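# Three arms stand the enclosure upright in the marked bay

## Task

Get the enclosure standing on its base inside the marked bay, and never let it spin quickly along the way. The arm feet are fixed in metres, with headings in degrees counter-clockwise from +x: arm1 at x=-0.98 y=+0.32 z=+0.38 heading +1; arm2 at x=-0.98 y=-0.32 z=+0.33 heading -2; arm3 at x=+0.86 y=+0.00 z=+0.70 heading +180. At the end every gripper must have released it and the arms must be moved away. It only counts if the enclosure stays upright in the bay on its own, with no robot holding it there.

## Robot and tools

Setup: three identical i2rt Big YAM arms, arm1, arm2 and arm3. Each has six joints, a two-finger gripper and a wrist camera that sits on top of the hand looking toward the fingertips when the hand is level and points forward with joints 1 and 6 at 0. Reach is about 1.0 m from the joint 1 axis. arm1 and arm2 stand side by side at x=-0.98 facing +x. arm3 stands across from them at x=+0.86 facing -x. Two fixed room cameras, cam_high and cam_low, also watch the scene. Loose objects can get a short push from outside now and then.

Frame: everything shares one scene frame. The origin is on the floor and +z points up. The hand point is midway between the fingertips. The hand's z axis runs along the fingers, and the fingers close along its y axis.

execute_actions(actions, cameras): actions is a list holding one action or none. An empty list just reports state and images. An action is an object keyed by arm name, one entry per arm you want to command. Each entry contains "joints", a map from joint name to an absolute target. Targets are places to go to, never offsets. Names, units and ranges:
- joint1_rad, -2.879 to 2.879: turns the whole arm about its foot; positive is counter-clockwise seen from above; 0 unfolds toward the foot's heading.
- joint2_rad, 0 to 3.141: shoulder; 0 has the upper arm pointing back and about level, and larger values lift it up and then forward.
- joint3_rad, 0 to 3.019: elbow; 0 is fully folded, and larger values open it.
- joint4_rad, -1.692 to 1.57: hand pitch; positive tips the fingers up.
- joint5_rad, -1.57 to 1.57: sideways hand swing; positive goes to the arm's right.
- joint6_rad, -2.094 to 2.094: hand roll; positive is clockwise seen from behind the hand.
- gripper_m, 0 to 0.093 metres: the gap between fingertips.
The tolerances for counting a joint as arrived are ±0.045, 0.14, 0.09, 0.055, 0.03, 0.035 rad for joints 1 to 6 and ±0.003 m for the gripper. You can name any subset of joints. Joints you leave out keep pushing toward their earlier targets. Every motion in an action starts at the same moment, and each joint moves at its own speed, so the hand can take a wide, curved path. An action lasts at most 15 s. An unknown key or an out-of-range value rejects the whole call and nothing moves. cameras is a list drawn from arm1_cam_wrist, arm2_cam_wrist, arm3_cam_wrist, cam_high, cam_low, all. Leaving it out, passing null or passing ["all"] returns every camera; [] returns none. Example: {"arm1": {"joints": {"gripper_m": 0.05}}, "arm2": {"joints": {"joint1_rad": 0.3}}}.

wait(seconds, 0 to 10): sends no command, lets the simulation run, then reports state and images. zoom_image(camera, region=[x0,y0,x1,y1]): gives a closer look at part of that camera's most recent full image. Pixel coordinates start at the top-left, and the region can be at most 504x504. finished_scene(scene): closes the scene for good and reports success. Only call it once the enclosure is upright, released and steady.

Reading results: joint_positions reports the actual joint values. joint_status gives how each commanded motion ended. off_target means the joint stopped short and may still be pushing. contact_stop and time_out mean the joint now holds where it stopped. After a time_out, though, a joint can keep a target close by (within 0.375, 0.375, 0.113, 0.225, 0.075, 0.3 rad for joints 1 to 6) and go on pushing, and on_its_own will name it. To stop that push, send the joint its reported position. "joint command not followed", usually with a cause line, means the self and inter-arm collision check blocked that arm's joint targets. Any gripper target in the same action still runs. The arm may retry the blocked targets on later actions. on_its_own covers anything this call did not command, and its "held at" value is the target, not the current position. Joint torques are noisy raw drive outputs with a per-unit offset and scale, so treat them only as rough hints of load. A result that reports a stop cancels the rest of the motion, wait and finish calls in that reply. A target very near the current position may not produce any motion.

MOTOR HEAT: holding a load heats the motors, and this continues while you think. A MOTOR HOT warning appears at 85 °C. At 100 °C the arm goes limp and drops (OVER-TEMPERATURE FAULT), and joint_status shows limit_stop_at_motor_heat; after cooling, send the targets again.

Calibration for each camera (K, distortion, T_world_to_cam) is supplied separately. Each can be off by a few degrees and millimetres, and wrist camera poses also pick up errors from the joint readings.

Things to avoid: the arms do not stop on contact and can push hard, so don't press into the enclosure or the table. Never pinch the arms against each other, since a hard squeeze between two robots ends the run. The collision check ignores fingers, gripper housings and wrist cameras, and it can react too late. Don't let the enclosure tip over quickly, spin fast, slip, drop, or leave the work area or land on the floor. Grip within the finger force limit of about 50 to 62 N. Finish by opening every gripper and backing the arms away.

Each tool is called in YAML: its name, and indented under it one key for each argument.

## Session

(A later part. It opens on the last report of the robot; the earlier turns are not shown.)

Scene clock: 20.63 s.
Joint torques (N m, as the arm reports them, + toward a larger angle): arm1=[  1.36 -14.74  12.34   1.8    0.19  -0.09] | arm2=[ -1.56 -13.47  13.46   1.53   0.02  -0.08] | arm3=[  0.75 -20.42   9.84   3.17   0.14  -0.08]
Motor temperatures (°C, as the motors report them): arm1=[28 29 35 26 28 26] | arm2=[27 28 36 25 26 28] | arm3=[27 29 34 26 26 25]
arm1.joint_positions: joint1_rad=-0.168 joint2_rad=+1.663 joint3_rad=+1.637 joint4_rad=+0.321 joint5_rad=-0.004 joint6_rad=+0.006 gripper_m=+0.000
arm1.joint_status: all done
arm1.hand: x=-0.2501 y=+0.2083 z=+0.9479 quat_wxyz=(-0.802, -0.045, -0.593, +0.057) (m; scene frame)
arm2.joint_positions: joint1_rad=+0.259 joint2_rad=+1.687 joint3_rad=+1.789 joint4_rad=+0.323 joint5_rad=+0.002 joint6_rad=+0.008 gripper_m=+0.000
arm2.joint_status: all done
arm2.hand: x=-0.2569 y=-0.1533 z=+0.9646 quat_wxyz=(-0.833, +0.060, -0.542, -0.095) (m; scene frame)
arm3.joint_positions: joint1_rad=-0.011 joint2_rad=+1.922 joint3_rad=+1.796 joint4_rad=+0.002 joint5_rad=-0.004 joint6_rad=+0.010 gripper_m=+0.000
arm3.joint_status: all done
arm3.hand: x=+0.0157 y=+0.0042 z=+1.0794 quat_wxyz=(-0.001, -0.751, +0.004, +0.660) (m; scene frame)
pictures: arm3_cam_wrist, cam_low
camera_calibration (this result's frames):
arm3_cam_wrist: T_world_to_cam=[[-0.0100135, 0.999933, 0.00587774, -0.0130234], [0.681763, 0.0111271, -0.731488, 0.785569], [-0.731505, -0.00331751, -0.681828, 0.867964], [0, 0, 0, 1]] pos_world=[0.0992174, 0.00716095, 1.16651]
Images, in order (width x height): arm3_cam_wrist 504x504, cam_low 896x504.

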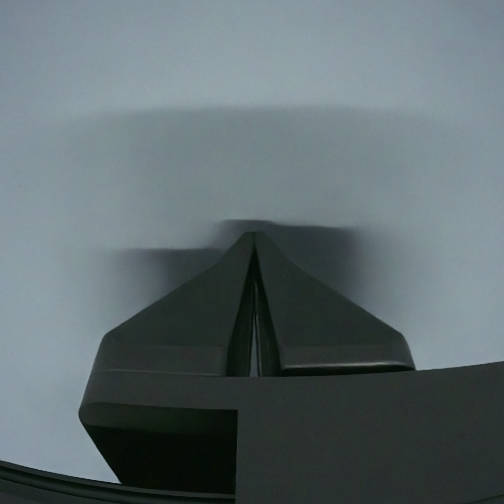

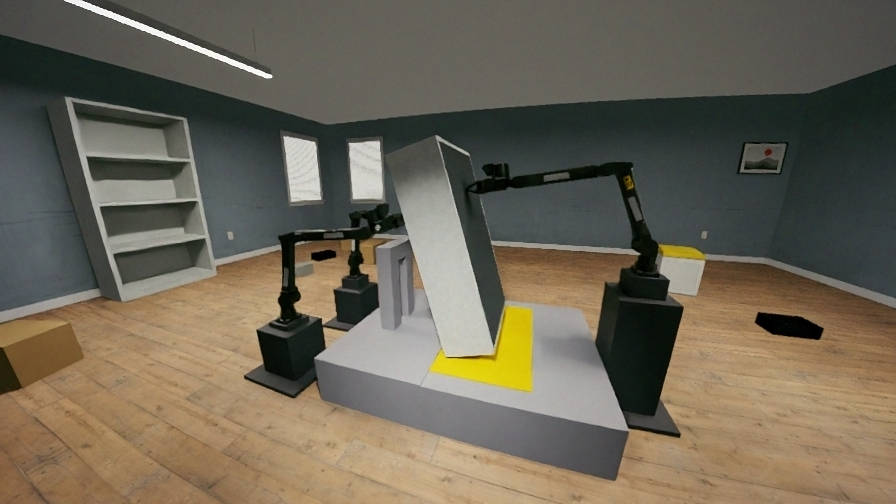

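execute_actions:
  actions:
    - {"arm1": {"joints": {"joint2_rad": 1.74, "joint3_rad": 1.79}}, "arm2": {"joints": {"joint2_rad": 1.78, "joint3_rad": 1.93}}, "arm3": {"joints": {"joint2_rad": 1.85, "joint3_rad": 1.695}}}
  cameras: ["cam_low", "arm3_cam_wrist"]

Scene clock: 21.90 s.
Joint torques (N m, as the arm reports them, + toward a larger angle): arm1=[  0.94 -15.58  12.61   1.67   0.16  -0.09] | arm2=[ -1.47 -14.03  13.46   1.33   0.02  -0.06] | arm3=[  0.9  -18.1   10.82   3.19   0.12  -0.08]
Motor temperatures (°C, as the motors report them): arm1=[28 29 35 26 28 26] | arm2=[27 28 36 25 26 28] | arm3=[27 29 33 26 26 25]
arm1.joint_positions: joint1_rad=-0.168 joint2_rad=+1.737 joint3_rad=+1.723 joint4_rad=+0.321 joint5_rad=-0.004 joint6_rad=+0.006 gripper_m=+0.000
arm1.joint_status: all done
arm1.hand: x=-0.2241 y=+0.2042 z=+0.9466 quat_wxyz=(-0.805, -0.045, -0.589, +0.058) (m; scene frame)
arm2.joint_positions: joint1_rad=+0.259 joint2_rad=+1.769 joint3_rad=+1.880 joint4_rad=+0.324 joint5_rad=+0.002 joint6_rad=+0.008 gripper_m=+0.000
arm2.joint_status: all done
arm2.hand: x=-0.2291 y=-0.1471 z=+0.9594 quat_wxyz=(-0.835, +0.059, -0.538, -0.095) (m; scene frame)
arm3.joint_positions: joint1_rad=-0.011 joint2_rad=+1.825 joint3_rad=+1.687 joint4_rad=-0.001 joint5_rad=-0.004 joint6_rad=+0.010 gripper_m=+0.000
arm3.joint_status: all done
arm3.hand: x=+0.0498 y=+0.0039 z=+1.0888 quat_wxyz=(-0.001, -0.756, +0.004, +0.655) (m; scene frame)
pictures: arm3_cam_wrist, cam_low
camera_calibration (this result's frames):
arm3_cam_wrist: T_world_to_cam=[[-0.0100493, 0.999934, 0.00562855, -0.0122042], [0.69257, 0.0110203, -0.721266, 0.757558], [-0.721281, -0.00335006, -0.692635, 0.910551], [0, 0, 0, 1]] pos_world=[0.131978, 0.00690528, 1.17715]
Images, in order (width x height): arm3_cam_wrist 504x504, cam_low 896x504.

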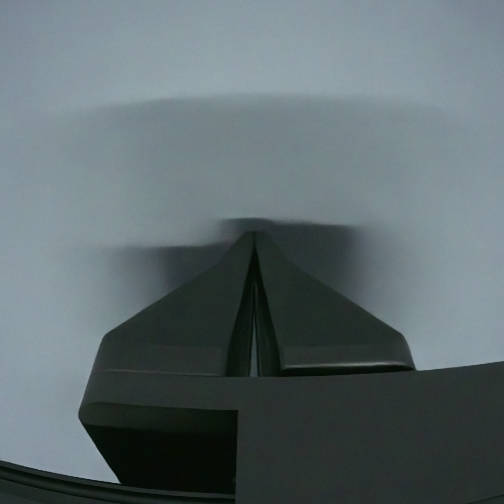

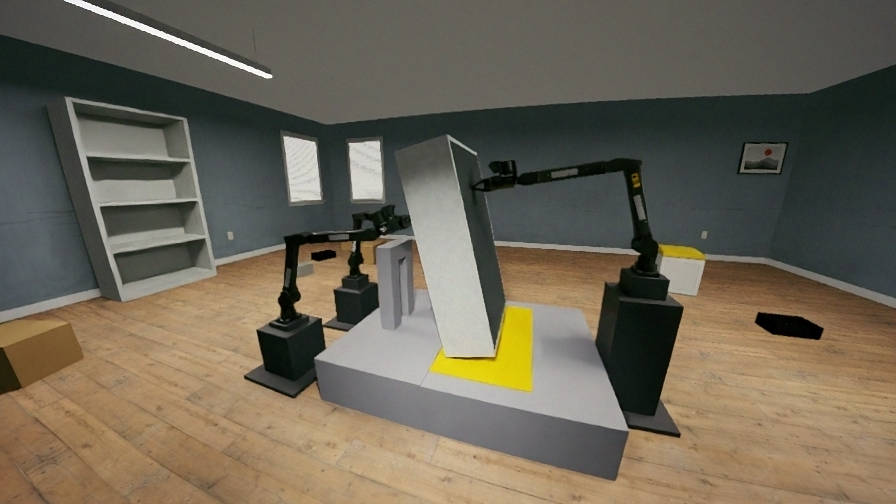

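execute_actions:
  actions:
    - {"arm1": {"joints": {"joint2_rad": 1.80, "joint3_rad": 1.86}}, "arm2": {"joints": {"joint2_rad": 1.84, "joint3_rad": 2.0}}, "arm3": {"joints": {"joint2_rad": 1.79, "joint3_rad": 1.63}}}
  cameras: ["cam_low"]

Scene clock: 23.27 s.
Joint torques (N m, as the arm reports them, + toward a larger angle): arm1=[  1.33 -16.37  12.62   1.72   0.15  -0.09] | arm2=[ -1.04 -14.83  13.67   1.29   0.02  -0.1 ] | arm3=[  0.94 -16.99  11.77   3.78   0.14  -0.08]
Motor temperatures (°C, as the motors report them): arm1=[28 30 36 26 28 26] | arm2=[27 28 36 25 26 28] | arm3=[27 29 34 26 26 25]
arm1.joint_positions: joint1_rad=-0.168 joint2_rad=+1.796 joint3_rad=+1.793 joint4_rad=+0.321 joint5_rad=-0.004 joint6_rad=+0.006 gripper_m=+0.000
arm1.joint_status: all done
arm1.hand: x=-0.2038 y=+0.2011 z=+0.9448 quat_wxyz=(-0.808, -0.045, -0.584, +0.058) (m; scene frame)
arm2.joint_positions: joint1_rad=+0.259 joint2_rad=+1.827 joint3_rad=+1.947 joint4_rad=+0.324 joint5_rad=+0.002 joint6_rad=+0.008 gripper_m=+0.000
arm2.joint_status: all done
arm2.hand: x=-0.2103 y=-0.1428 z=+0.9559 quat_wxyz=(-0.838, +0.059, -0.535, -0.095) (m; scene frame)
arm3.joint_positions: joint1_rad=-0.011 joint2_rad=+1.767 joint3_rad=+1.610 joint4_rad=-0.012 joint5_rad=-0.004 joint6_rad=+0.010 gripper_m=+0.000
arm3.joint_status: all done
arm3.hand: x=+0.0727 y=+0.0038 z=+1.0836 quat_wxyz=(-0.001, -0.765, +0.004, +0.644) (m; scene frame)
pictures: cam_low
Images, in order (width x height): cam_low 896x504.

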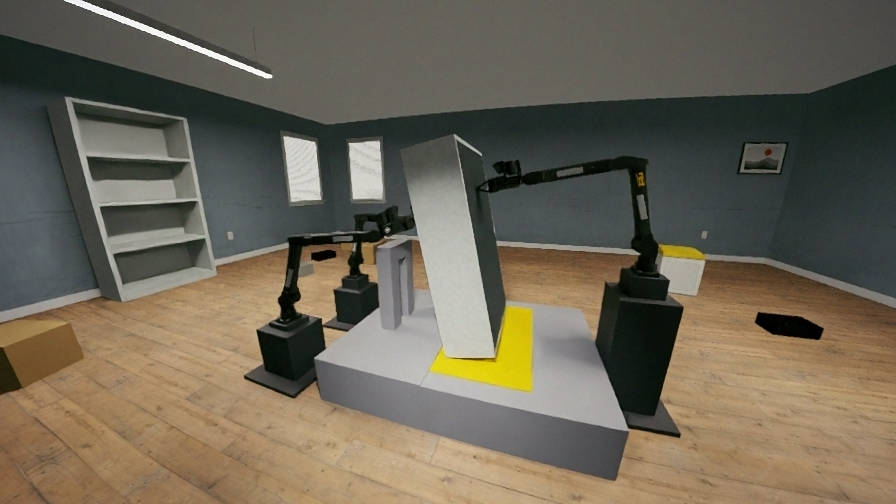

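execute_actions:
  actions:
    - {"arm3": {"joints": {"joint2_rad": 1.72, "joint3_rad": 1.56}}}
  cameras: ["cam_low"]

execute_actions:
  actions:
    - {"arm1": {"joints": {"joint2_rad": 1.5, "joint3_rad": 1.6}}, "arm2": {"joints": {"joint2_rad": 1.5, "joint3_rad": 1.7}}, "arm3": {"joints": {"joint2_rad": 1.65, "joint3_rad": 1.49}}}
  cameras: ["cam_low"]

Scene clock: 24.80 s.
Joint torques (N m, as the arm reports them, + toward a larger angle): arm1=[  1.21 -16.32  12.62   1.72   0.15  -0.09] | arm2=[ -1.7  -15.    13.54   1.48  -0.01  -0.1 ] | arm3=[  0.75 -15.36  13.36   4.65   0.14  -0.08]
Motor temperatures (°C, as the motors report them): arm1=[28 30 36 26 28 26] | arm2=[27 29 37 25 26 28] | arm3=[27 29 34 26 26 25]
arm1.joint_positions: joint1_rad=-0.168 joint2_rad=+1.796 joint3_rad=+1.793 joint4_rad=+0.321 joint5_rad=-0.004 joint6_rad=+0.006 gripper_m=+0.000
arm1.joint_status: not commanded
arm1.hand: x=-0.2038 y=+0.2011 z=+0.9448 quat_wxyz=(-0.808, -0.045, -0.584, +0.058) (m; scene frame)
arm2.joint_positions: joint1_rad=+0.259 joint2_rad=+1.827 joint3_rad=+1.947 joint4_rad=+0.324 joint5_rad=+0.002 joint6_rad=+0.008 gripper_m=+0.000
arm2.joint_status: not commanded
arm2.hand: x=-0.2103 y=-0.1428 z=+0.9559 quat_wxyz=(-0.838, +0.059, -0.535, -0.095) (m; scene frame)
arm3.joint_positions: joint1_rad=-0.011 joint2_rad=+1.689 joint3_rad=+1.520 joint4_rad=-0.027 joint5_rad=-0.004 joint6_rad=+0.010 gripper_m=+0.000
arm3.joint_status: all done
arm3.hand: x=+0.1030 y=+0.0036 z=+1.0823 quat_wxyz=(-0.001, -0.774, +0.004, +0.633) (m; scene frame)
pictures: cam_low
Images, in order (width x height): cam_low 896x504.

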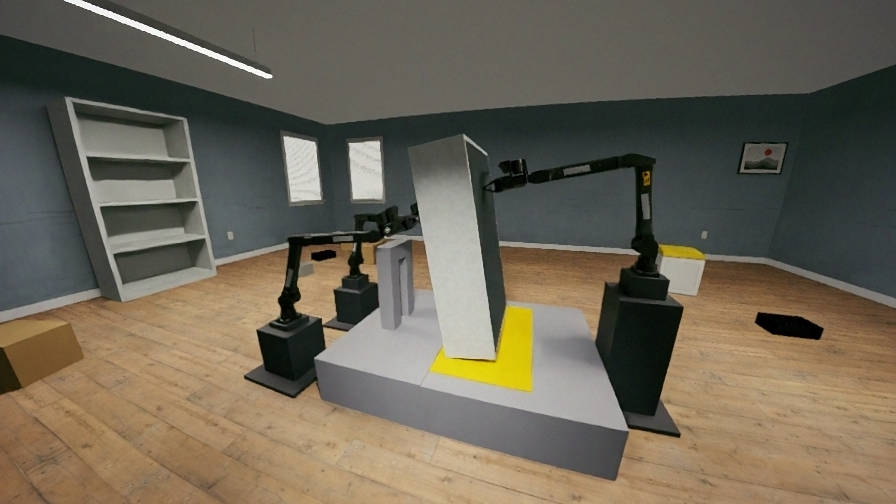

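Scene clock: 26.23 s.
Joint torques (N m, as the arm reports them, + toward a larger angle): arm1=[  1.19 -12.13   8.11   1.67   0.15  -0.07] | arm2=[-1.17 -9.26  9.61  1.26  0.01 -0.08] | arm3=[  0.73 -14.46  14.62   5.27   0.14  -0.08]
Motor temperatures (°C, as the motors report them): arm1=[28 30 36 26 28 26] | arm2=[27 29 36 25 26 28] | arm3=[27 29 34 26 26 25]
arm1.joint_positions: joint1_rad=-0.168 joint2_rad=+1.497 joint3_rad=+1.600 joint4_rad=+0.321 joint5_rad=-0.004 joint6_rad=+0.006 gripper_m=+0.000
arm1.joint_status: all done
arm1.hand: x=-0.3245 y=+0.2195 z=+1.0376 quat_wxyz=(-0.838, -0.041, -0.541, +0.060) (m; scene frame)
arm2.joint_positions: joint1_rad=+0.259 joint2_rad=+1.489 joint3_rad=+1.692 joint4_rad=+0.322 joint5_rad=+0.002 joint6_rad=+0.008 gripper_m=+0.000
arm2.joint_status: all done
arm2.hand: x=-0.3459 y=-0.1731 z=+1.0400 quat_wxyz=(-0.859, +0.055, -0.500, -0.098) (m; scene frame)
arm3.joint_positions: joint1_rad=-0.011 joint2_rad=+1.617 joint3_rad=+1.435 joint4_rad=-0.041 joint5_rad=-0.004 joint6_rad=+0.010 gripper_m=+0.000
arm3.joint_status: all done
arm3.hand: x=+0.1319 y=+0.0031 z=+1.0781 quat_wxyz=(-0.001, -0.783, +0.004, +0.623) (m; scene frame)
pictures: cam_low
Images, in order (width x height): cam_low 896x504.

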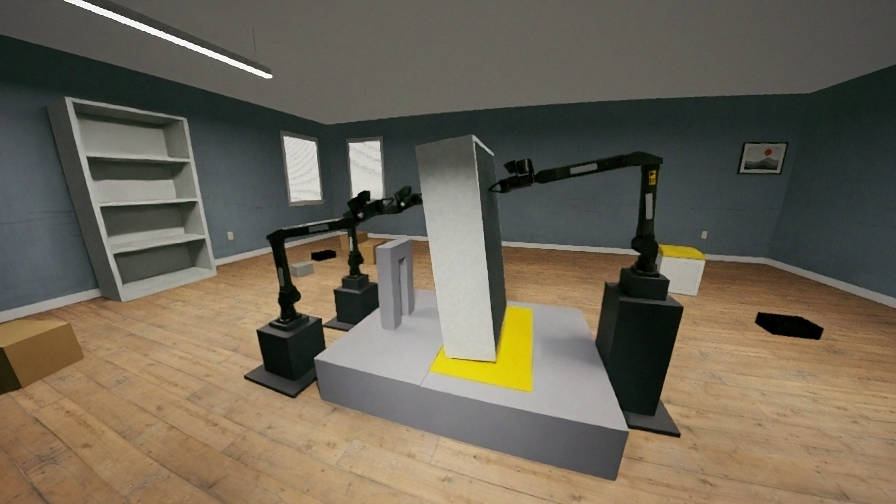

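execute_actions:
  actions:
    - {"arm1": {"joints": {"joint2_rad": 1.25, "joint3_rad": 1.4}}, "arm2": {"joints": {"joint2_rad": 1.25, "joint3_rad": 1.5}}, "arm3": {"joints": {"joint2_rad": 1.58, "joint3_rad": 1.41}}}
  cameras: []

execute_actions:
  actions:
    - {"arm1": {"joints": {"joint2_rad": 1.0, "joint3_rad": 1.2}}, "arm2": {"joints": {"joint2_rad": 1.0, "joint3_rad": 1.3}}, "arm3": {"joints": {"joint2_rad": 1.51, "joint3_rad": 1.33}}}
  cameras: ["cam_low"]

Scene clock: 27.80 s.
Joint torques (N m, as the arm reports them, + toward a larger angle): arm1=[ 1.16 -7.82  8.8   1.51  0.16 -0.09] | arm2=[-1.49 -5.59 10.25  1.45  0.05 -0.08] | arm3=[  0.72 -11.83  16.13   6.36   0.14  -0.08]
Motor temperatures (°C, as the motors report them): arm1=[28 30 35 26 28 26] | arm2=[27 29 36 25 26 28] | arm3=[27 29 35 26 26 25]
arm1.joint_positions: joint1_rad=-0.168 joint2_rad=+1.245 joint3_rad=+1.391 joint4_rad=+0.321 joint5_rad=-0.004 joint6_rad=+0.006 gripper_m=+0.000
arm1.joint_status: all done
arm1.hand: x=-0.4268 y=+0.2352 z=+1.0616 quat_wxyz=(-0.849, -0.040, -0.523, +0.061) (m; scene frame)
arm2.joint_positions: joint1_rad=+0.259 joint2_rad=+1.238 joint3_rad=+1.485 joint4_rad=+0.321 joint5_rad=+0.002 joint6_rad=+0.008 gripper_m=+0.000
arm2.joint_status: all done
arm2.hand: x=-0.4485 y=-0.1963 z=+1.0634 quat_wxyz=(-0.869, +0.053, -0.481, -0.099) (m; scene frame)
arm3.joint_positions: joint1_rad=-0.010 joint2_rad=+1.532 joint3_rad=+1.335 joint4_rad=-0.060 joint5_rad=-0.004 joint6_rad=+0.010 gripper_m=+0.000
arm3.joint_status: all done
arm3.hand: x=+0.1671 y=+0.0027 z=+1.0702 quat_wxyz=(-0.001, -0.793, +0.004, +0.609) (m; scene frame)
pictures: none
No camera images: the call's "cameras" was empty. Leave "cameras" out to get every camera's image.

Scene clock: 29.13 s.
Joint torques (N m, as the arm reports them, + toward a larger angle): arm1=[ 1.32 -4.41  8.38  1.47  0.14 -0.08] | arm2=[-1.69 -1.48  9.85  1.21 -0.01 -0.08] | arm3=[ 0.71 -9.75 17.41  7.37  0.15 -0.08]
Motor temperatures (°C, as the motors report them): arm1=[28 30 35 26 28 26] | arm2=[27 29 36 25 26 28] | arm3=[27 28 35 26 26 25]
arm1.joint_positions: joint1_rad=-0.168 joint2_rad=+0.995 joint3_rad=+1.193 joint4_rad=+0.321 joint5_rad=-0.004 joint6_rad=+0.006 gripper_m=+0.000
arm1.joint_status: all done
arm1.hand: x=-0.5275 y=+0.2505 z=+1.0668 quat_wxyz=(-0.863, -0.038, -0.500, +0.062) (m; scene frame)
arm2.joint_positions: joint1_rad=+0.259 joint2_rad=+0.990 joint3_rad=+1.287 joint4_rad=+0.321 joint5_rad=+0.002 joint6_rad=+0.008 gripper_m=+0.000
arm2.joint_status: all done
arm2.hand: x=-0.5491 y=-0.2191 z=+1.0665 quat_wxyz=(-0.881, +0.051, -0.460, -0.101) (m; scene frame)
arm3.joint_positions: joint1_rad=-0.010 joint2_rad=+1.449 joint3_rad=+1.239 joint4_rad=-0.077 joint5_rad=-0.004 joint6_rad=+0.010 gripper_m=+0.000
arm3.joint_status: joint3_rad off_target (ended at +1.239, target +1.330); the others done
arm3.hand: x=+0.2020 y=+0.0022 z=+1.0613 quat_wxyz=(-0.002, -0.802, +0.004, +0.597) (m; scene frame)
pictures: cam_low
Images, in order (width x height): cam_low 896x504.

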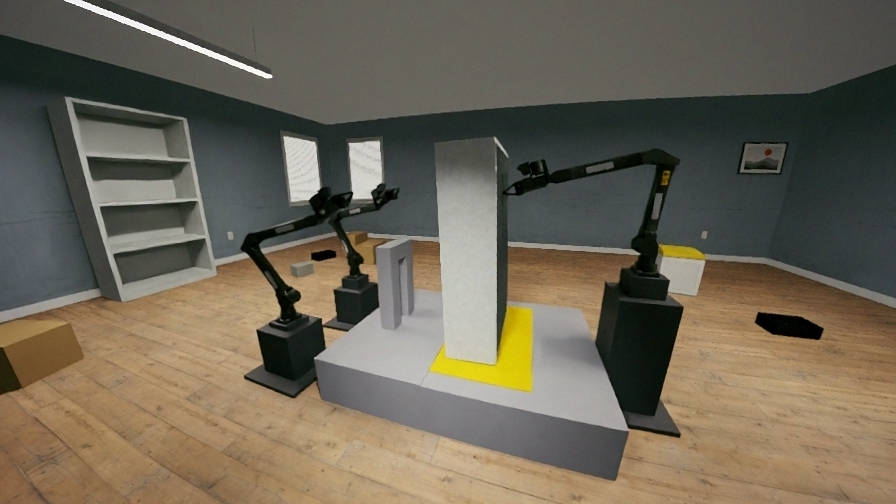

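execute_actions:
  actions:
    - {"arm1": {"joints": {"joint2_rad": 0.8, "joint3_rad": 1.1}}, "arm2": {"joints": {"joint2_rad": 0.8, "joint3_rad": 1.1}}, "arm3": {"joints": {"joint2_rad": 1.47, "joint3_rad": 1.25}}}
  cameras: []

execute_actions:
  actions:
    - {"arm3": {"joints": {"joint2_rad": 1.42, "joint3_rad": 1.19}}}
  cameras: ["cam_low"]

Scene clock: 30.57 s.
Joint torques (N m, as the arm reports them, + toward a larger angle): arm1=[ 1.22 -1.51  8.83  1.35  0.15 -0.1 ] | arm2=[-2.    0.6   9.69  1.3  -0.03 -0.06] | arm3=[ 0.66 -6.81 17.44  7.28  0.14 -0.08]
Motor temperatures (°C, as the motors report them): arm1=[28 30 35 26 28 26] | arm2=[27 29 36 25 26 28] | arm3=[27 28 36 26 26 25]
arm1.joint_positions: joint1_rad=-0.168 joint2_rad=+0.796 joint3_rad=+1.083 joint4_rad=+0.321 joint5_rad=-0.004 joint6_rad=+0.006 gripper_m=+0.000
arm1.joint_status: all done
arm1.hand: x=-0.6134 y=+0.2637 z=+1.0818 quat_wxyz=(-0.884, -0.035, -0.462, +0.064) (m; scene frame)
arm2.joint_positions: joint1_rad=+0.259 joint2_rad=+0.791 joint3_rad=+1.092 joint4_rad=+0.321 joint5_rad=+0.002 joint6_rad=+0.008 gripper_m=+0.000
arm2.joint_status: all done
arm2.hand: x=-0.6157 y=-0.2344 z=+1.0324 quat_wxyz=(-0.882, +0.051, -0.458, -0.101) (m; scene frame)
arm3.joint_positions: joint1_rad=-0.009 joint2_rad=+1.382 joint3_rad=+1.157 joint4_rad=-0.081 joint5_rad=-0.004 joint6_rad=+0.010 gripper_m=+0.000
arm3.joint_status: joint3_rad off_target (ended at +1.157, target +1.250); the others done
arm3.hand: x=+0.2303 y=+0.0019 z=+1.0521 quat_wxyz=(-0.002, -0.808, +0.004, +0.590) (m; scene frame)
pictures: none
No camera images: the call's "cameras" was empty. Leave "cameras" out to get every camera's image.

Scene clock: 31.50 s.
Joint torques (N m, as the arm reports them, + toward a larger angle): arm1=[ 1.14 -1.49  8.85  1.3   0.15 -0.09] | arm2=[-1.6   0.67  9.52  1.17  0.03 -0.1 ] | arm3=[ 0.67 -8.71 14.73  6.75  0.14 -0.08]
Motor temperatures (°C, as the motors report them): arm1=[28 30 35 26 28 26] | arm2=[27 29 36 25 26 28] | arm3=[27 28 36 26 26 25]
arm1.joint_positions: joint1_rad=-0.168 joint2_rad=+0.796 joint3_rad=+1.083 joint4_rad=+0.321 joint5_rad=-0.004 joint6_rad=+0.006 gripper_m=+0.000
arm1.joint_status: not commanded
arm1.hand: x=-0.6134 y=+0.2637 z=+1.0818 quat_wxyz=(-0.884, -0.035, -0.462, +0.064) (m; scene frame)
arm2.joint_positions: joint1_rad=+0.259 joint2_rad=+0.791 joint3_rad=+1.092 joint4_rad=+0.321 joint5_rad=+0.002 joint6_rad=+0.008 gripper_m=+0.000
arm2.joint_status: not commanded
arm2.hand: x=-0.6157 y=-0.2344 z=+1.0324 quat_wxyz=(-0.882, +0.051, -0.458, -0.101) (m; scene frame)
arm3.joint_positions: joint1_rad=-0.009 joint2_rad=+1.365 joint3_rad=+1.131 joint4_rad=-0.068 joint5_rad=-0.004 joint6_rad=+0.010 gripper_m=+0.000
arm3.joint_status: all done
arm3.hand: x=+0.2375 y=+0.0018 z=+1.0498 quat_wxyz=(-0.002, -0.807, +0.004, +0.591) (m; scene frame)
pictures: cam_low
Images, in order (width x height): cam_low 896x504.

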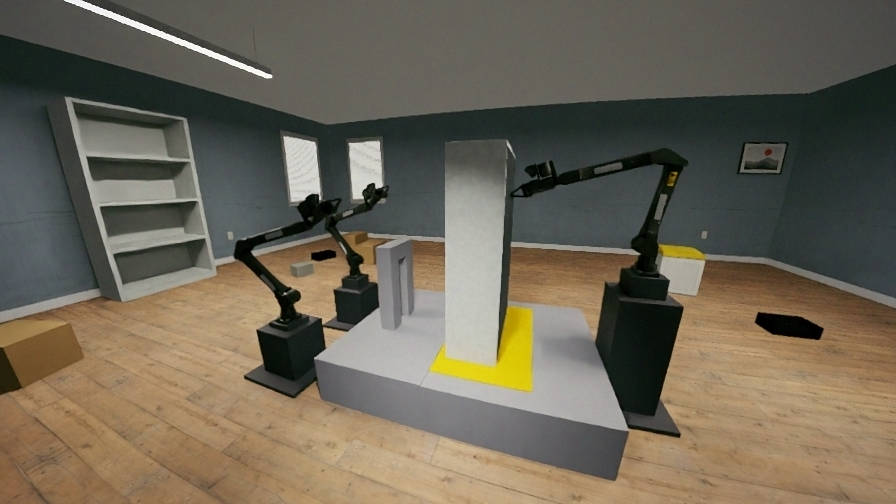

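It has landed on its base, so I'll pull arm3 clear.

execute_actions:
  actions:
    - {"arm3": {"joints": {"joint2_rad": 0.6, "joint3_rad": 1.0, "joint4_rad": -0.6}}}
  cameras: ["cam_low", "cam_high"]

Scene clock: 33.17 s.
Joint torques (N m, as the arm reports them, + toward a larger angle): arm1=[ 1.14 -1.36  8.88  1.32  0.15 -0.09] | arm2=[-1.3   1.23  9.67  1.2   0.01 -0.06] | arm3=[ 0.77 -1.34  9.95  2.12  0.14 -0.08]
Motor temperatures (°C, as the motors report them): arm1=[28 30 35 26 28 26] | arm2=[27 29 35 25 26 28] | arm3=[27 28 36 26 26 25]
arm1.joint_positions: joint1_rad=-0.168 joint2_rad=+0.796 joint3_rad=+1.083 joint4_rad=+0.321 joint5_rad=-0.004 joint6_rad=+0.006 gripper_m=+0.000
arm1.joint_status: not commanded
arm1.hand: x=-0.6134 y=+0.2637 z=+1.0818 quat_wxyz=(-0.884, -0.035, -0.462, +0.064) (m; scene frame)
arm2.joint_positions: joint1_rad=+0.259 joint2_rad=+0.791 joint3_rad=+1.092 joint4_rad=+0.321 joint5_rad=+0.002 joint6_rad=+0.008 gripper_m=+0.000
arm2.joint_status: not commanded
arm2.hand: x=-0.6157 y=-0.2344 z=+1.0324 quat_wxyz=(-0.882, +0.051, -0.458, -0.101) (m; scene frame)
arm3.joint_positions: joint1_rad=-0.009 joint2_rad=+0.594 joint3_rad=+0.997 joint4_rad=-0.589 joint5_rad=-0.004 joint6_rad=+0.010 gripper_m=+0.000
arm3.joint_status: all done
arm3.hand: x=+0.5149 y=-0.0001 z=+1.2004 quat_wxyz=(-0.002, -0.771, +0.004, +0.637) (m; scene frame)
pictures: cam_high, cam_low
Images, in order (width x height): cam_high 896x504, cam_low 896x504.

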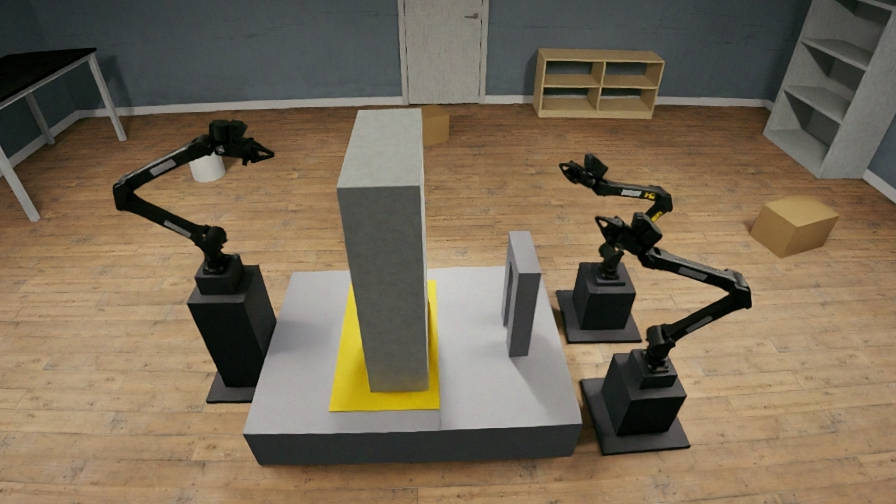

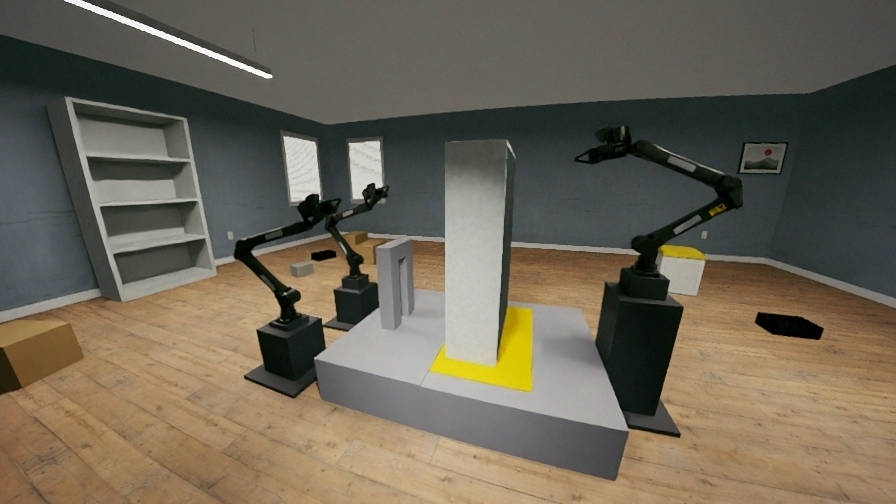

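The enclosure is standing inside the bay and all three arms are clear.

finished_scene:
  scene: 1

The scene is finished: the task was done.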